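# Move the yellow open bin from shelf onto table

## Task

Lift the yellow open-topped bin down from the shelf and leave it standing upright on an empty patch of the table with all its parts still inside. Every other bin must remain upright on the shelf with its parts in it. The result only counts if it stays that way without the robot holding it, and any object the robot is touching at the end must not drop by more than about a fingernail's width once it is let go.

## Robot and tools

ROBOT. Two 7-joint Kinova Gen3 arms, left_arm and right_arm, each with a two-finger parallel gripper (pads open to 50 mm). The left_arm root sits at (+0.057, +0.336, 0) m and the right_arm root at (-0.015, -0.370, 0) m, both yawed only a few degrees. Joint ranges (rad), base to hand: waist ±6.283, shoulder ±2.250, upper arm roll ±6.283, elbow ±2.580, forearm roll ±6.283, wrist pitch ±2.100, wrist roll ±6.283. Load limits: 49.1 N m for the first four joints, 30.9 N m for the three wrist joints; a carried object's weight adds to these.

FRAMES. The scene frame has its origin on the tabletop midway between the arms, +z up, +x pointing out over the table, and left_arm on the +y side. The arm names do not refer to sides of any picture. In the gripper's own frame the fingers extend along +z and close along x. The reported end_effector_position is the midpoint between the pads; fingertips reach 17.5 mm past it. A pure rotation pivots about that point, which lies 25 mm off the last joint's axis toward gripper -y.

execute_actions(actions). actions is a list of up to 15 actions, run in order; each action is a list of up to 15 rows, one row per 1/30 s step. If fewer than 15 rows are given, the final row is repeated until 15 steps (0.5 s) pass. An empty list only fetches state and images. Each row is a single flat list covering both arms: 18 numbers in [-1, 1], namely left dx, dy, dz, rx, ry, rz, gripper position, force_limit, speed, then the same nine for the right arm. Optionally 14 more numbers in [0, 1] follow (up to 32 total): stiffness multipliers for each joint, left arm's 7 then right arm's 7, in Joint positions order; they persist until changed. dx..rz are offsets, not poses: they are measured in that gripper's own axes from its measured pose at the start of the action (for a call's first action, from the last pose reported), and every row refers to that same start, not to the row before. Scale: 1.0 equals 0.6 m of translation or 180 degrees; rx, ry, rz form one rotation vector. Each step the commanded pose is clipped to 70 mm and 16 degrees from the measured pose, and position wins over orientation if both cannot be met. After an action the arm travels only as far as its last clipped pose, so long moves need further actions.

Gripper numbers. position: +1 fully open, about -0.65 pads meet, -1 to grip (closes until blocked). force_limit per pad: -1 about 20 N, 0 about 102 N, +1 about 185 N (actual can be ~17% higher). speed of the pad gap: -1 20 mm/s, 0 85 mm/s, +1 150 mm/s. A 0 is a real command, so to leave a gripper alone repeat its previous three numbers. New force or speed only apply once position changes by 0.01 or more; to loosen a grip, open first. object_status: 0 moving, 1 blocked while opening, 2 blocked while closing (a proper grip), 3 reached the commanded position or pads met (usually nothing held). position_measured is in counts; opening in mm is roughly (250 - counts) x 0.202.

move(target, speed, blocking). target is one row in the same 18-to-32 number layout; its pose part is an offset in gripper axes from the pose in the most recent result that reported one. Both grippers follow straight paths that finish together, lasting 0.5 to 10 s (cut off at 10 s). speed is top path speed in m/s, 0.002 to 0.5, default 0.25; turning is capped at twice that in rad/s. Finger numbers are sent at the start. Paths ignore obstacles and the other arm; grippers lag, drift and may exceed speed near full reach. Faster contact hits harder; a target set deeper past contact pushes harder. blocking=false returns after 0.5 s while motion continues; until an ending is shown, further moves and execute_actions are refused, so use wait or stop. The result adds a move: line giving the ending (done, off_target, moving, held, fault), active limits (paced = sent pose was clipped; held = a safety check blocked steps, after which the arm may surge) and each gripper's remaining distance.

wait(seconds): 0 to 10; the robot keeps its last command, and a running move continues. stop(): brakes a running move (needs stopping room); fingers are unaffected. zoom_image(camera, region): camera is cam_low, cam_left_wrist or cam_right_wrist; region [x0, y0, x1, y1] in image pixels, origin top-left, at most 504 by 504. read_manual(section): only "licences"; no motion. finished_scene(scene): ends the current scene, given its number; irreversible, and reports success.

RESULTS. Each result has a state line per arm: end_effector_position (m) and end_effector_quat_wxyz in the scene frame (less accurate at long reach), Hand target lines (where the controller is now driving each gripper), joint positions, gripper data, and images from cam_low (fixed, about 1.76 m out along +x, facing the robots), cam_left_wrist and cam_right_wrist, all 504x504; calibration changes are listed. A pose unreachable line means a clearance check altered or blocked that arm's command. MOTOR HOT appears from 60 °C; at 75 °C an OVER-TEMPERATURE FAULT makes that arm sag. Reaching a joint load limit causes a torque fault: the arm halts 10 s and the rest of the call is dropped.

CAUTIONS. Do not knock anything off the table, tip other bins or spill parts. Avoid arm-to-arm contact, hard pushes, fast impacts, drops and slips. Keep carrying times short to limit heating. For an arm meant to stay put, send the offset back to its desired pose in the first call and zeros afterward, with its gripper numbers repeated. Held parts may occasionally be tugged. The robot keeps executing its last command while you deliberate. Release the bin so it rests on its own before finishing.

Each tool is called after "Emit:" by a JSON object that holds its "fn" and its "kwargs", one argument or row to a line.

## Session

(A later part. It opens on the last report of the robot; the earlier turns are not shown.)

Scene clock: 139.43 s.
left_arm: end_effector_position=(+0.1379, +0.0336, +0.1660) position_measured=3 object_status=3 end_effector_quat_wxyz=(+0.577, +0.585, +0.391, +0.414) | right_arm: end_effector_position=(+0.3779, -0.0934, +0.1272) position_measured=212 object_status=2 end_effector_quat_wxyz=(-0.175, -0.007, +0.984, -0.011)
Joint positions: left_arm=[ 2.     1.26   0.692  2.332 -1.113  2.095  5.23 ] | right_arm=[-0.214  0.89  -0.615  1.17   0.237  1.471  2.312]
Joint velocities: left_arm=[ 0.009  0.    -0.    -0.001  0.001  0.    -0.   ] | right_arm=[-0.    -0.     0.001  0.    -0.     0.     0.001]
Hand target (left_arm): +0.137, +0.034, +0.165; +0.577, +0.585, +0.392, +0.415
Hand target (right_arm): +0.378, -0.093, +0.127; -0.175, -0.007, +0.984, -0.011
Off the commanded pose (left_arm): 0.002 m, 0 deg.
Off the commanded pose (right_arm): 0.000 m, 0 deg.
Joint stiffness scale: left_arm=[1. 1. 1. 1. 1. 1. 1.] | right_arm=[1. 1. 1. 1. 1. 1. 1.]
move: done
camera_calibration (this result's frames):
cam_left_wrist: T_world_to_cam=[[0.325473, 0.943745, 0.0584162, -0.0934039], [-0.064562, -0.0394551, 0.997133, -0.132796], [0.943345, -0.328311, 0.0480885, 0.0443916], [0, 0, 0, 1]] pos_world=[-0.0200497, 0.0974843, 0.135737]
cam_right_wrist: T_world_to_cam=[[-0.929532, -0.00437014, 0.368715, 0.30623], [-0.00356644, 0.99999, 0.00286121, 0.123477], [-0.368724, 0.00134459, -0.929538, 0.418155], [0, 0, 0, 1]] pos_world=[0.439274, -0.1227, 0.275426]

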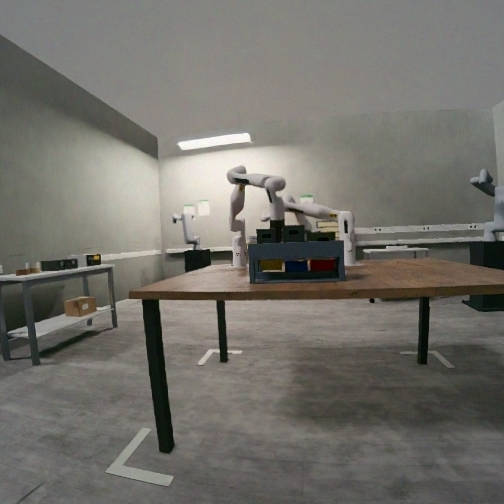

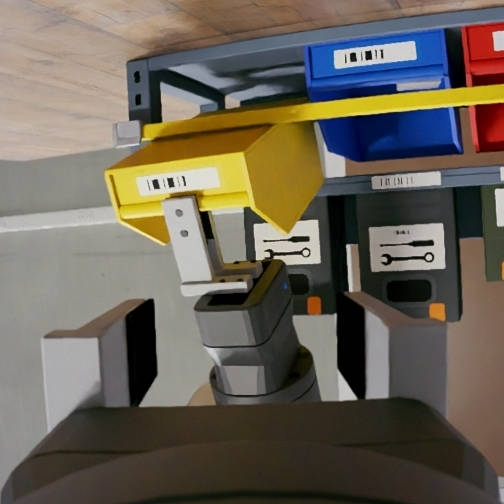

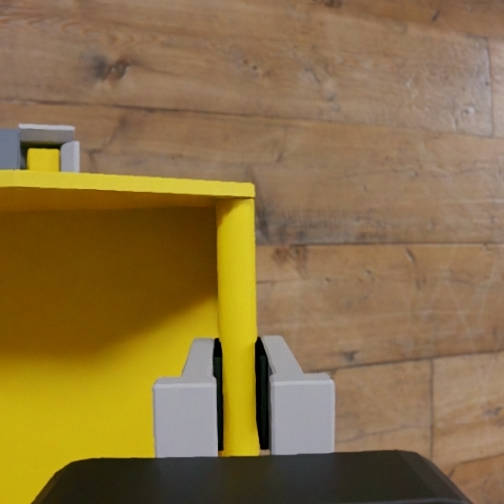

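Emit:
{"fn": "move", "kwargs": {
  "target": [0,0,0,0,0,0,1,0,0, 0.10,0,-0.025,0,0,0,-1,0.3,-0.5],
  "speed": 0.04
}}

Scene clock: 142.00 s.
left_arm: end_effector_position=(+0.1375, +0.0335, +0.1660) position_measured=3 object_status=3 end_effector_quat_wxyz=(+0.577, +0.586, +0.391, +0.414) | right_arm: end_effector_position=(+0.3284, -0.0956, +0.1605) position_measured=212 object_status=2 end_effector_quat_wxyz=(-0.175, -0.012, +0.984, -0.015)
Joint positions: left_arm=[ 2.001  1.26   0.692  2.332 -1.113  2.095  5.23 ] | right_arm=[-0.214  0.768 -0.643  1.314  0.191  1.444  2.26 ]
Joint velocities: left_arm=[-0.     0.     0.     0.001  0.001 -0.    -0.   ] | right_arm=[-0.001 -0.007  0.     0.003 -0.003 -0.     0.   ]
Hand target (left_arm): +0.138, +0.034, +0.166; +0.577, +0.585, +0.391, +0.414
Hand target (right_arm): +0.327, -0.093, +0.162; -0.175, -0.007, +0.984, -0.011
Off the commanded pose (left_arm): 0.000 m, 0 deg.
Off the commanded pose (right_arm): 0.003 m, 1 deg.
Joint stiffness scale: left_arm=[1. 1. 1. 1. 1. 1. 1.] | right_arm=[1. 1. 1. 1. 1. 1. 1.]
move: done
camera_calibration (this result's frames):
cam_left_wrist: T_world_to_cam=[[0.326479, 0.943399, 0.0583934, -0.0933351], [-0.0645918, -0.0393664, 0.997135, -0.132816], [0.942995, -0.329315, 0.0480835, 0.0447587], [0, 0, 0, 1]] pos_world=[-0.0203141, 0.0975634, 0.135734]
cam_right_wrist: T_world_to_cam=[[-0.929572, -0.0115099, 0.368462, 0.247315], [-0.0135759, 0.999903, -0.00301522, 0.129691], [-0.368391, -0.00780506, -0.929638, 0.42987], [0, 0, 0, 1]] pos_world=[0.390018, -0.123477, 0.308889]

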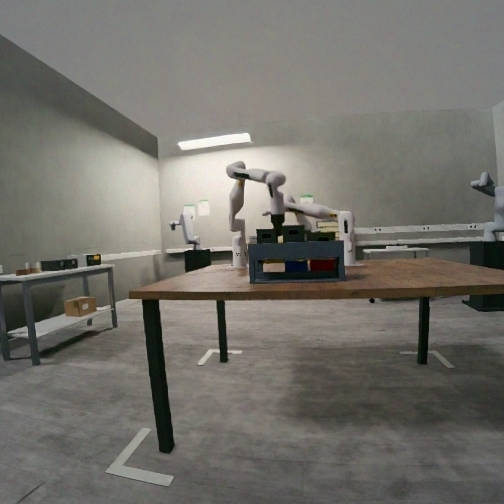

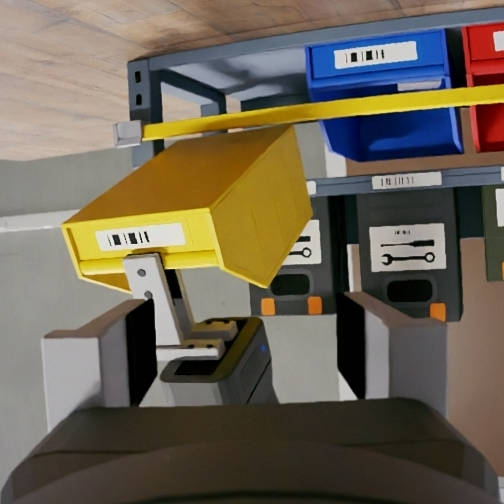

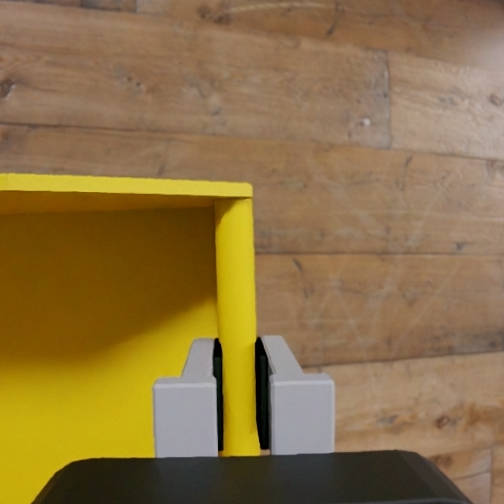

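Emit:
{"fn": "move", "kwargs": {
  "target": [0,0,0,0,0,0,1,0,0, 0.077,0,-0.059,0,0,0,-1,0.3,-0.5],
  "speed": 0.05
}}

Scene clock: 144.20 s.
left_arm: end_effector_position=(+0.1375, +0.0335, +0.1660) position_measured=3 object_status=3 end_effector_quat_wxyz=(+0.577, +0.586, +0.391, +0.414) | right_arm: end_effector_position=(+0.3033, -0.0962, +0.2065) position_measured=212 object_status=2 end_effector_quat_wxyz=(-0.170, -0.012, +0.985, -0.014)
Joint positions: left_arm=[ 2.001  1.26   0.692  2.332 -1.113  2.095  5.23 ] | right_arm=[-0.217  0.669 -0.664  1.336  0.147  1.497  2.232]
Joint velocities: left_arm=[-0.     0.    -0.    -0.    -0.002 -0.001 -0.   ] | right_arm=[-0.001 -0.006  0.    -0.    -0.001 -0.001  0.   ]
Hand target (left_arm): +0.138, +0.033, +0.166; +0.577, +0.586, +0.391, +0.414
Hand target (right_arm): +0.297, -0.095, +0.210; -0.175, -0.012, +0.984, -0.015
Off the commanded pose (left_arm): 0.000 m, 0 deg.
Off the commanded pose (right_arm): 0.007 m, 1 deg.
Joint stiffness scale: left_arm=[1. 1. 1. 1. 1. 1. 1.] | right_arm=[1. 1. 1. 1. 1. 1. 1.]
move: off_target (right_arm)
camera_calibration (this result's frames):
cam_left_wrist: T_world_to_cam=[[0.326479, 0.943399, 0.0583933, -0.0933351], [-0.0645917, -0.0393664, 0.997135, -0.132816], [0.942995, -0.329315, 0.0480834, 0.0447587], [0, 0, 0, 1]] pos_world=[-0.0203141, 0.0975634, 0.135734]
cam_right_wrist: T_world_to_cam=[[-0.933278, -0.0114467, 0.358973, 0.210043], [-0.012982, 0.999914, -0.00186681, 0.129581], [-0.358921, -0.00640245, -0.933346, 0.461419], [0, 0, 0, 1]] pos_world=[0.363324, -0.124212, 0.355505]

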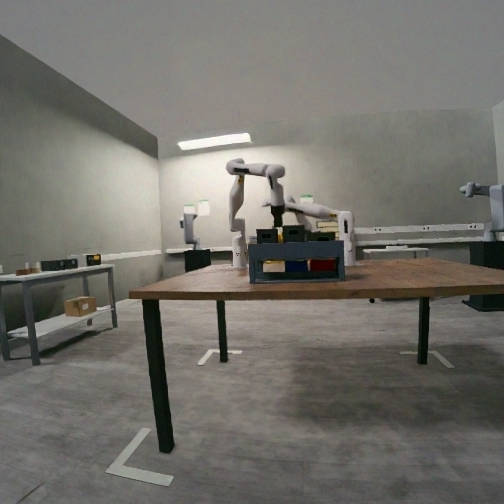

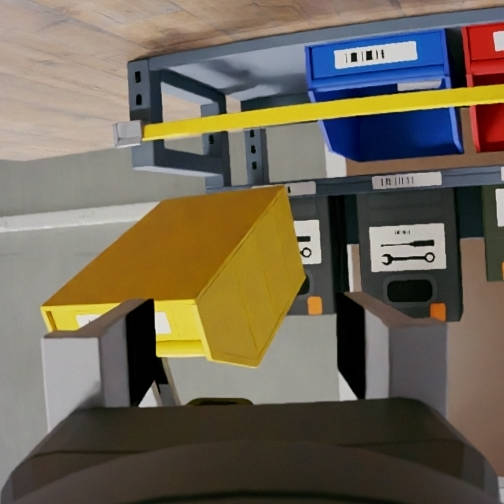

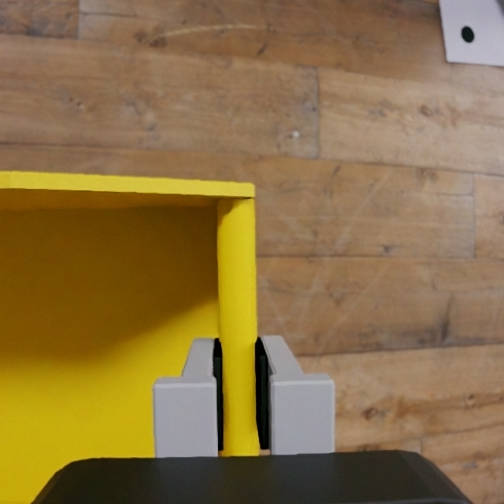

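Emit:
{"fn": "move", "kwargs": {
  "target": [0,0,0,0,0,0,1,0,0, 0.064,-0.29,0.034,0,-0.109,0,-1,0.3,-0.5],
  "speed": 0.08
}}

Scene clock: 148.67 s.
left_arm: end_effector_position=(+0.1375, +0.0335, +0.1660) position_measured=3 object_status=3 end_effector_quat_wxyz=(+0.577, +0.586, +0.391, +0.414) | right_arm: end_effector_position=(+0.2629, -0.2737, +0.2045) position_measured=212 object_status=2 end_effector_quat_wxyz=(-0.003, -0.016, +1.000, -0.018)
Joint positions: left_arm=[ 2.001  1.26   0.692  2.332 -1.113  2.095  5.23 ] | right_arm=[ 0.148  0.139 -0.653  2.019  0.13   1.04   2.517]
Joint velocities: left_arm=[-0.  0.  0. -0. -0.  0. -0.] | right_arm=[ 0.011 -0.003  0.    -0.    -0.    -0.001  0.001]
Hand target (left_arm): +0.138, +0.033, +0.166; +0.577, +0.586, +0.391, +0.414
Hand target (right_arm): +0.264, -0.271, +0.205; +0.000, -0.014, +1.000, -0.013
Off the commanded pose (left_arm): 0.000 m, 0 deg.
Off the commanded pose (right_arm): 0.003 m, 1 deg.
Joint stiffness scale: left_arm=[1. 1. 1. 1. 1. 1. 1.] | right_arm=[1. 1. 1. 1. 1. 1. 1.]
move: done
camera_calibration (this result's frames):
cam_left_wrist: T_world_to_cam=[[0.326479, 0.943399, 0.0583934, -0.0933351], [-0.0645918, -0.0393664, 0.997135, -0.132816], [0.942995, -0.329315, 0.0480835, 0.0447587], [0, 0, 0, 1]] pos_world=[-0.0203141, 0.0975634, 0.135734]
cam_right_wrist: T_world_to_cam=[[-0.999216, -0.0244919, 0.0311194, 0.251909], [-0.0248436, 0.999631, -0.0109677, 0.311506], [-0.0308393, -0.0117322, -0.999455, 0.36979], [0, 0, 0, 1]] pos_world=[0.270855, -0.300883, 0.365166]

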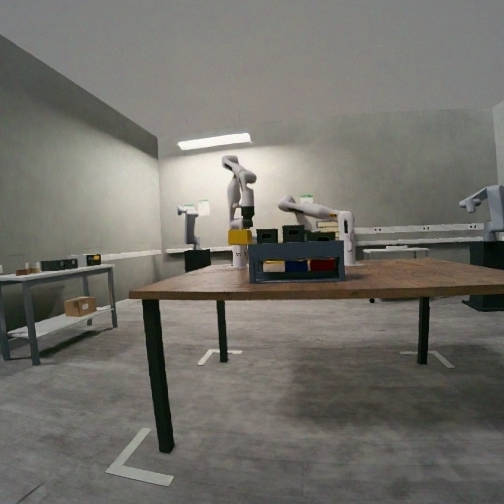

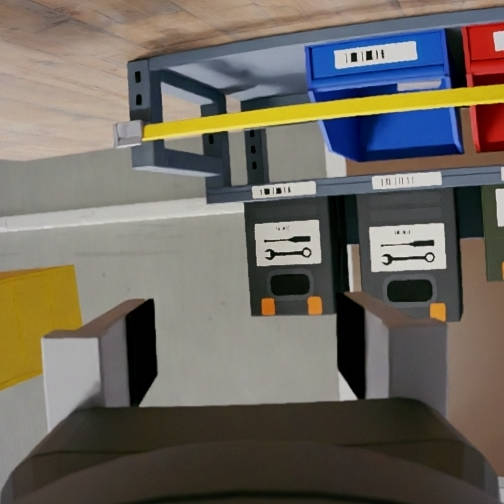

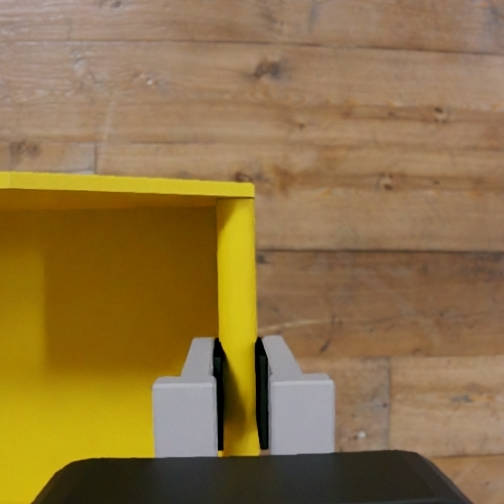

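Emit:
{"fn": "move", "kwargs": {
  "target": [0,0,0,0,0,0,1,0,0, 0,0,0.265,-0.011,0,0,-1,0.3,-0.5],
  "speed": 0.1
}}

Scene clock: 151.43 s.
left_arm: end_effector_position=(+0.1375, +0.0335, +0.1660) position_measured=3 object_status=3 end_effector_quat_wxyz=(+0.577, +0.586, +0.391, +0.414) | right_arm: end_effector_position=(+0.2598, -0.2791, +0.0471) position_measured=212 object_status=2 end_effector_quat_wxyz=(-0.006, -0.015, +1.000, -0.000)
Joint positions: left_arm=[ 2.001  1.26   0.692  2.332 -1.113  2.095  5.23 ] | right_arm=[ 0.001  0.473 -0.506  2.29   0.477  0.489  2.195]
Joint velocities: left_arm=[-0.001  0.    -0.     0.    -0.002  0.    -0.   ] | right_arm=[-0.014  0.003  0.011  0.     0.    -0.002 -0.001]
Hand target (left_arm): +0.138, +0.033, +0.166; +0.577, +0.586, +0.391, +0.414
Hand target (right_arm): +0.261, -0.279, +0.046; -0.004, -0.016, +1.000, +0.001
Off the commanded pose (left_arm): 0.000 m, 0 deg.
Off the commanded pose (right_arm): 0.003 m, 0 deg.
Joint stiffness scale: left_arm=[1. 1. 1. 1. 1. 1. 1.] | right_arm=[1. 1. 1. 1. 1. 1. 1.]
move: done
camera_calibration (this result's frames):
cam_left_wrist: T_world_to_cam=[[0.326479, 0.943399, 0.0583934, -0.0933351], [-0.0645919, -0.0393664, 0.997135, -0.132816], [0.942995, -0.329315, 0.0480837, 0.0447587], [0, 0, 0, 1]] pos_world=[-0.0203141, 0.0975634, 0.135734]
cam_right_wrist: T_world_to_cam=[[-0.999021, -0.0236761, 0.0373806, 0.253435], [-0.0227682, 0.99944, 0.0245315, 0.312816], [-0.0379405, 0.0236564, -0.999, 0.223967], [0, 0, 0, 1]] pos_world=[0.268807, -0.311939, 0.206595]

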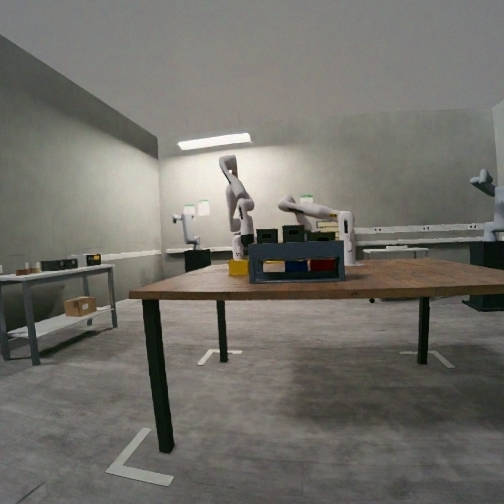

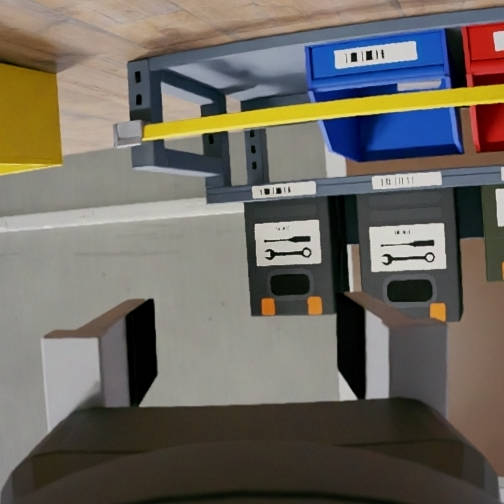

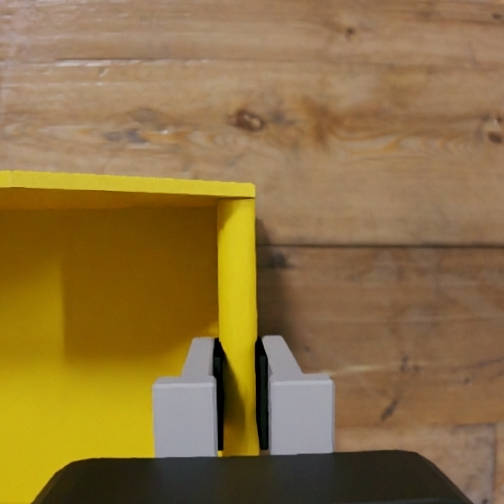

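Now slowly lower until the bin rests on the table.

Emit:
{"fn": "move", "kwargs": {
  "target": [0,0,0,0,0,0,1,0,0, 0,0,0.028,0,0,0,-1,0.3,-0.5],
  "speed": 0.02
}}

Scene clock: 152.93 s.
left_arm: end_effector_position=(+0.1375, +0.0335, +0.1660) position_measured=3 object_status=3 end_effector_quat_wxyz=(+0.577, +0.586, +0.391, +0.414) | right_arm: end_effector_position=(+0.2591, -0.2794, +0.0396) position_measured=212 object_status=2 end_effector_quat_wxyz=(-0.003, -0.013, +1.000, -0.005)
Joint positions: left_arm=[ 2.001  1.26   0.692  2.332 -1.113  2.095  5.23 ] | right_arm=[-0.045  0.488 -0.463  2.302  0.506  0.457  2.156]
Joint velocities: left_arm=[ 0.  0.  0.  0. -0.  0.  0.] | right_arm=[-0.012 -0.001  0.009  0.002  0.002 -0.002 -0.001]
Hand target (left_arm): +0.138, +0.033, +0.166; +0.577, +0.586, +0.391, +0.414
Hand target (right_arm): +0.259, -0.279, +0.031; -0.006, -0.015, +1.000, -0.000
Off the commanded pose (left_arm): 0.000 m, 0 deg.
Off the commanded pose (right_arm): 0.009 m, 1 deg.
Joint stiffness scale: left_arm=[1. 1. 1. 1. 1. 1. 1.] | right_arm=[1. 1. 1. 1. 1. 1. 1.]
move: off_target (right_arm)
camera_calibration (this result's frames):
cam_left_wrist: T_world_to_cam=[[0.326479, 0.943399, 0.0583933, -0.093335], [-0.0645918, -0.0393663, 0.997135, -0.132816], [0.942995, -0.329315, 0.0480836, 0.0447587], [0, 0, 0, 1]] pos_world=[-0.0203142, 0.0975634, 0.135734]
cam_right_wrist: T_world_to_cam=[[-0.999282, -0.0206497, 0.0317753, 0.254118], [-0.0201464, 0.999668, 0.0160783, 0.312987], [-0.0320967, 0.0154266, -0.999366, 0.212672], [0, 0, 0, 1]] pos_world=[0.267067, -0.310916, 0.19943]

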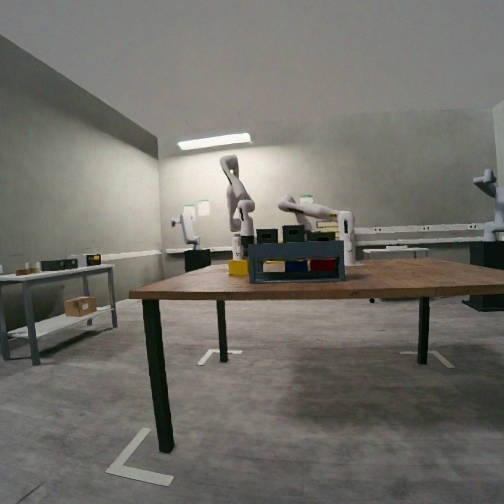

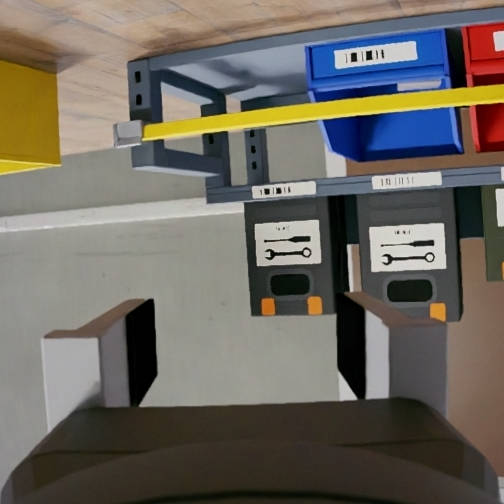

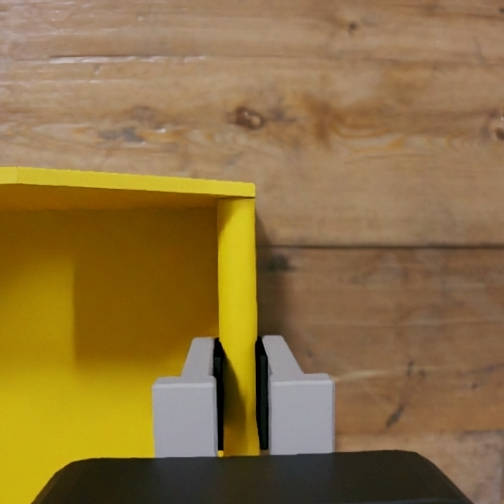

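Emit:
{"fn": "execute_actions", "kwargs": {
  "actions": [
    [[0,0,0,0,0,0,1,0,0, 0,0,0,0,0,0,0.2,0,0]]
  ]
}}

Scene clock: 153.73 s.
left_arm: end_effector_position=(+0.1375, +0.0335, +0.1660) position_measured=3 object_status=3 end_effector_quat_wxyz=(+0.577, +0.586, +0.391, +0.414) | right_arm: end_effector_position=(+0.2593, -0.2793, +0.0398) position_measured=123 object_status=3 end_effector_quat_wxyz=(-0.003, -0.014, +1.000, -0.005)
Joint positions: left_arm=[ 2.001  1.26   0.692  2.332 -1.113  2.095  5.23 ] | right_arm=[-0.046  0.487 -0.463  2.302  0.506  0.457  2.156]
Joint velocities: left_arm=[-0.    -0.001 -0.001 -0.001 -0.002  0.001  0.   ] | right_arm=[-0.001  0.    -0.001  0.    -0.     0.    -0.001]
Hand target (left_arm): +0.138, +0.033, +0.166; +0.577, +0.586, +0.391, +0.414
Hand target (right_arm): +0.259, -0.279, +0.040; -0.003, -0.013, +1.000, -0.005
Off the commanded pose (left_arm): 0.000 m, 0 deg.
Off the commanded pose (right_arm): 0.000 m, 0 deg.
Joint stiffness scale: left_arm=[1. 1. 1. 1. 1. 1. 1.] | right_arm=[1. 1. 1. 1. 1. 1. 1.]
camera_calibration (this result's frames):
cam_left_wrist: T_world_to_cam=[[0.326479, 0.943399, 0.0583934, -0.0933351], [-0.0645918, -0.0393664, 0.997135, -0.132816], [0.942995, -0.329315, 0.0480836, 0.0447586], [0, 0, 0, 1]] pos_world=[-0.020314, 0.0975634, 0.135734]
cam_right_wrist: T_world_to_cam=[[-0.999304, -0.021101, 0.0307678, 0.254221], [-0.0206221, 0.999662, 0.0158008, 0.313077], [-0.0310909, 0.0151553, -0.999402, 0.212576], [0, 0, 0, 1]] pos_world=[0.267109, -0.310829, 0.19968]

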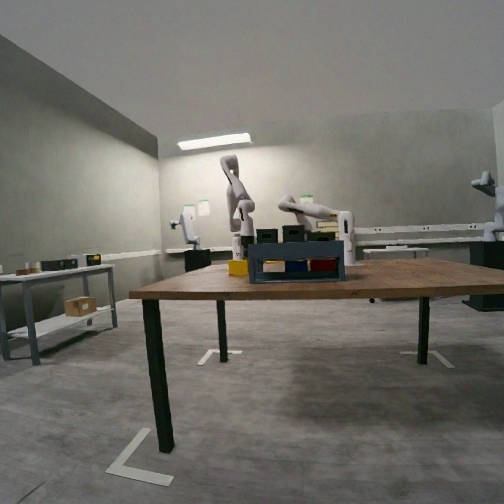

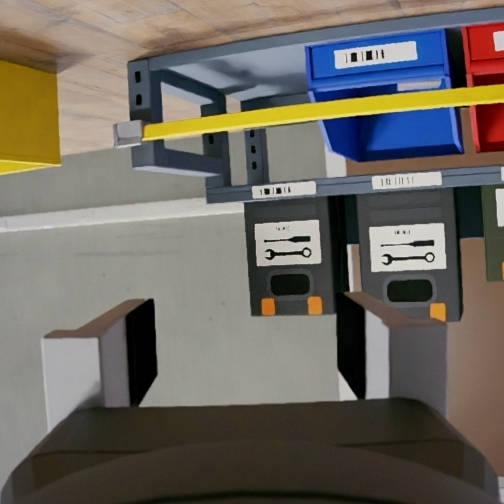

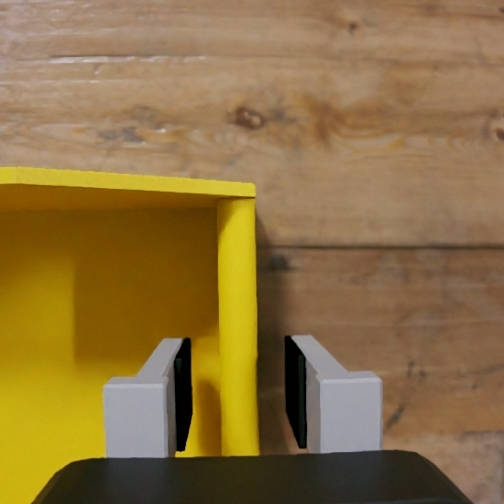

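Released. Lift the gripper clear and check the result.

Emit:
{"fn": "move", "kwargs": {
  "target": [0,0,0,0,0,0,1,0,0, 0,0,-0.33,0,0,0,0.2,0,0],
  "speed": 0.15
}}

Scene clock: 156.43 s.
left_arm: end_effector_position=(+0.1375, +0.0335, +0.1660) position_measured=3 object_status=3 end_effector_quat_wxyz=(+0.577, +0.586, +0.391, +0.414) | right_arm: end_effector_position=(+0.2633, -0.2779, +0.2362) position_measured=123 object_status=3 end_effector_quat_wxyz=(+0.002, -0.015, +1.000, -0.008)
Joint positions: left_arm=[ 2.001  1.26   0.692  2.332 -1.113  2.095  5.23 ] | right_arm=[ 0.18   0.073 -0.625  1.964  0.064  1.125  2.611]
Joint velocities: left_arm=[-0.     0.001 -0.     0.     0.001  0.001 -0.   ] | right_arm=[ 0.011 -0.005  0.001 -0.001  0.    -0.     0.001]
Hand target (left_arm): +0.138, +0.033, +0.166; +0.577, +0.586, +0.391, +0.414
Hand target (right_arm): +0.261, -0.278, +0.237; -0.002, -0.013, +1.000, -0.006
Off the commanded pose (left_arm): 0.000 m, 0 deg.
Off the commanded pose (right_arm): 0.004 m, 1 deg.
Joint stiffness scale: left_arm=[1. 1. 1. 1. 1. 1. 1.] | right_arm=[1. 1. 1. 1. 1. 1. 1.]
move: off_target (right_arm)
camera_calibration (this result's frames):
cam_left_wrist: T_world_to_cam=[[0.326479, 0.943399, 0.0583932, -0.093335], [-0.0645913, -0.0393664, 0.997135, -0.132816], [0.942995, -0.329315, 0.0480831, 0.0447588], [0, 0, 0, 1]] pos_world=[-0.0203141, 0.0975635, 0.135733]
cam_right_wrist: T_world_to_cam=[[-0.999481, -0.022893, 0.0226442, 0.253711], [-0.0226975, 0.999703, 0.00885125, 0.310847], [-0.0228401, 0.0083327, -0.999704, 0.404877], [0, 0, 0, 1]] pos_world=[0.269882, -0.308321, 0.396261]

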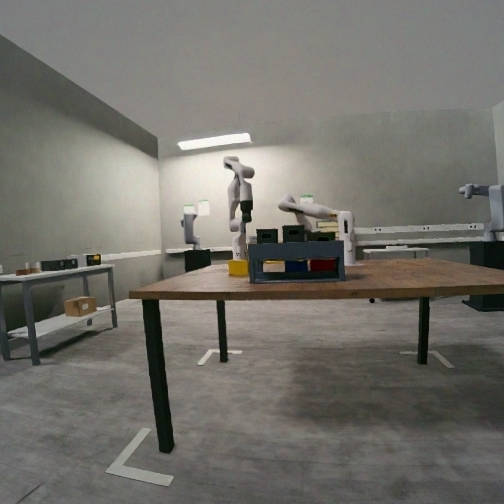

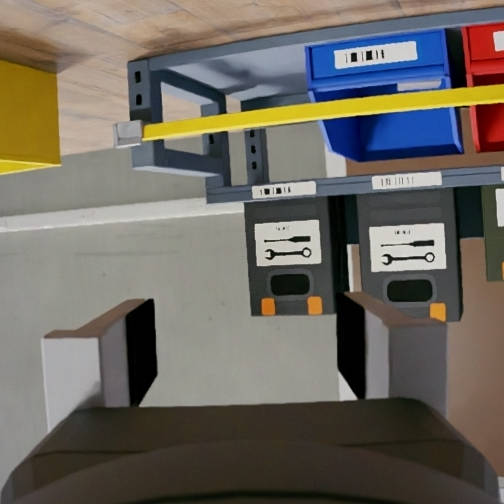

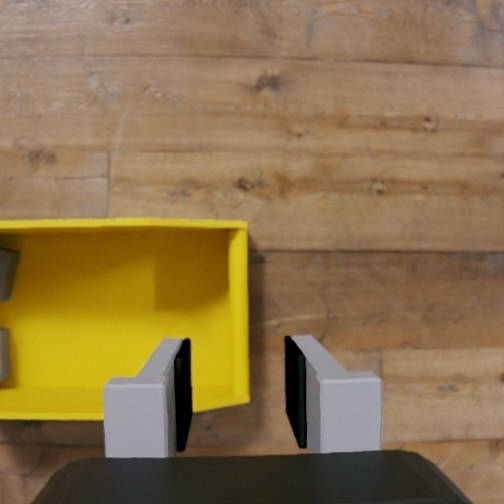

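Emit:
{"fn": "finished_scene", "kwargs": {
  "scene": 1
}}

The scene is finished: the task was done.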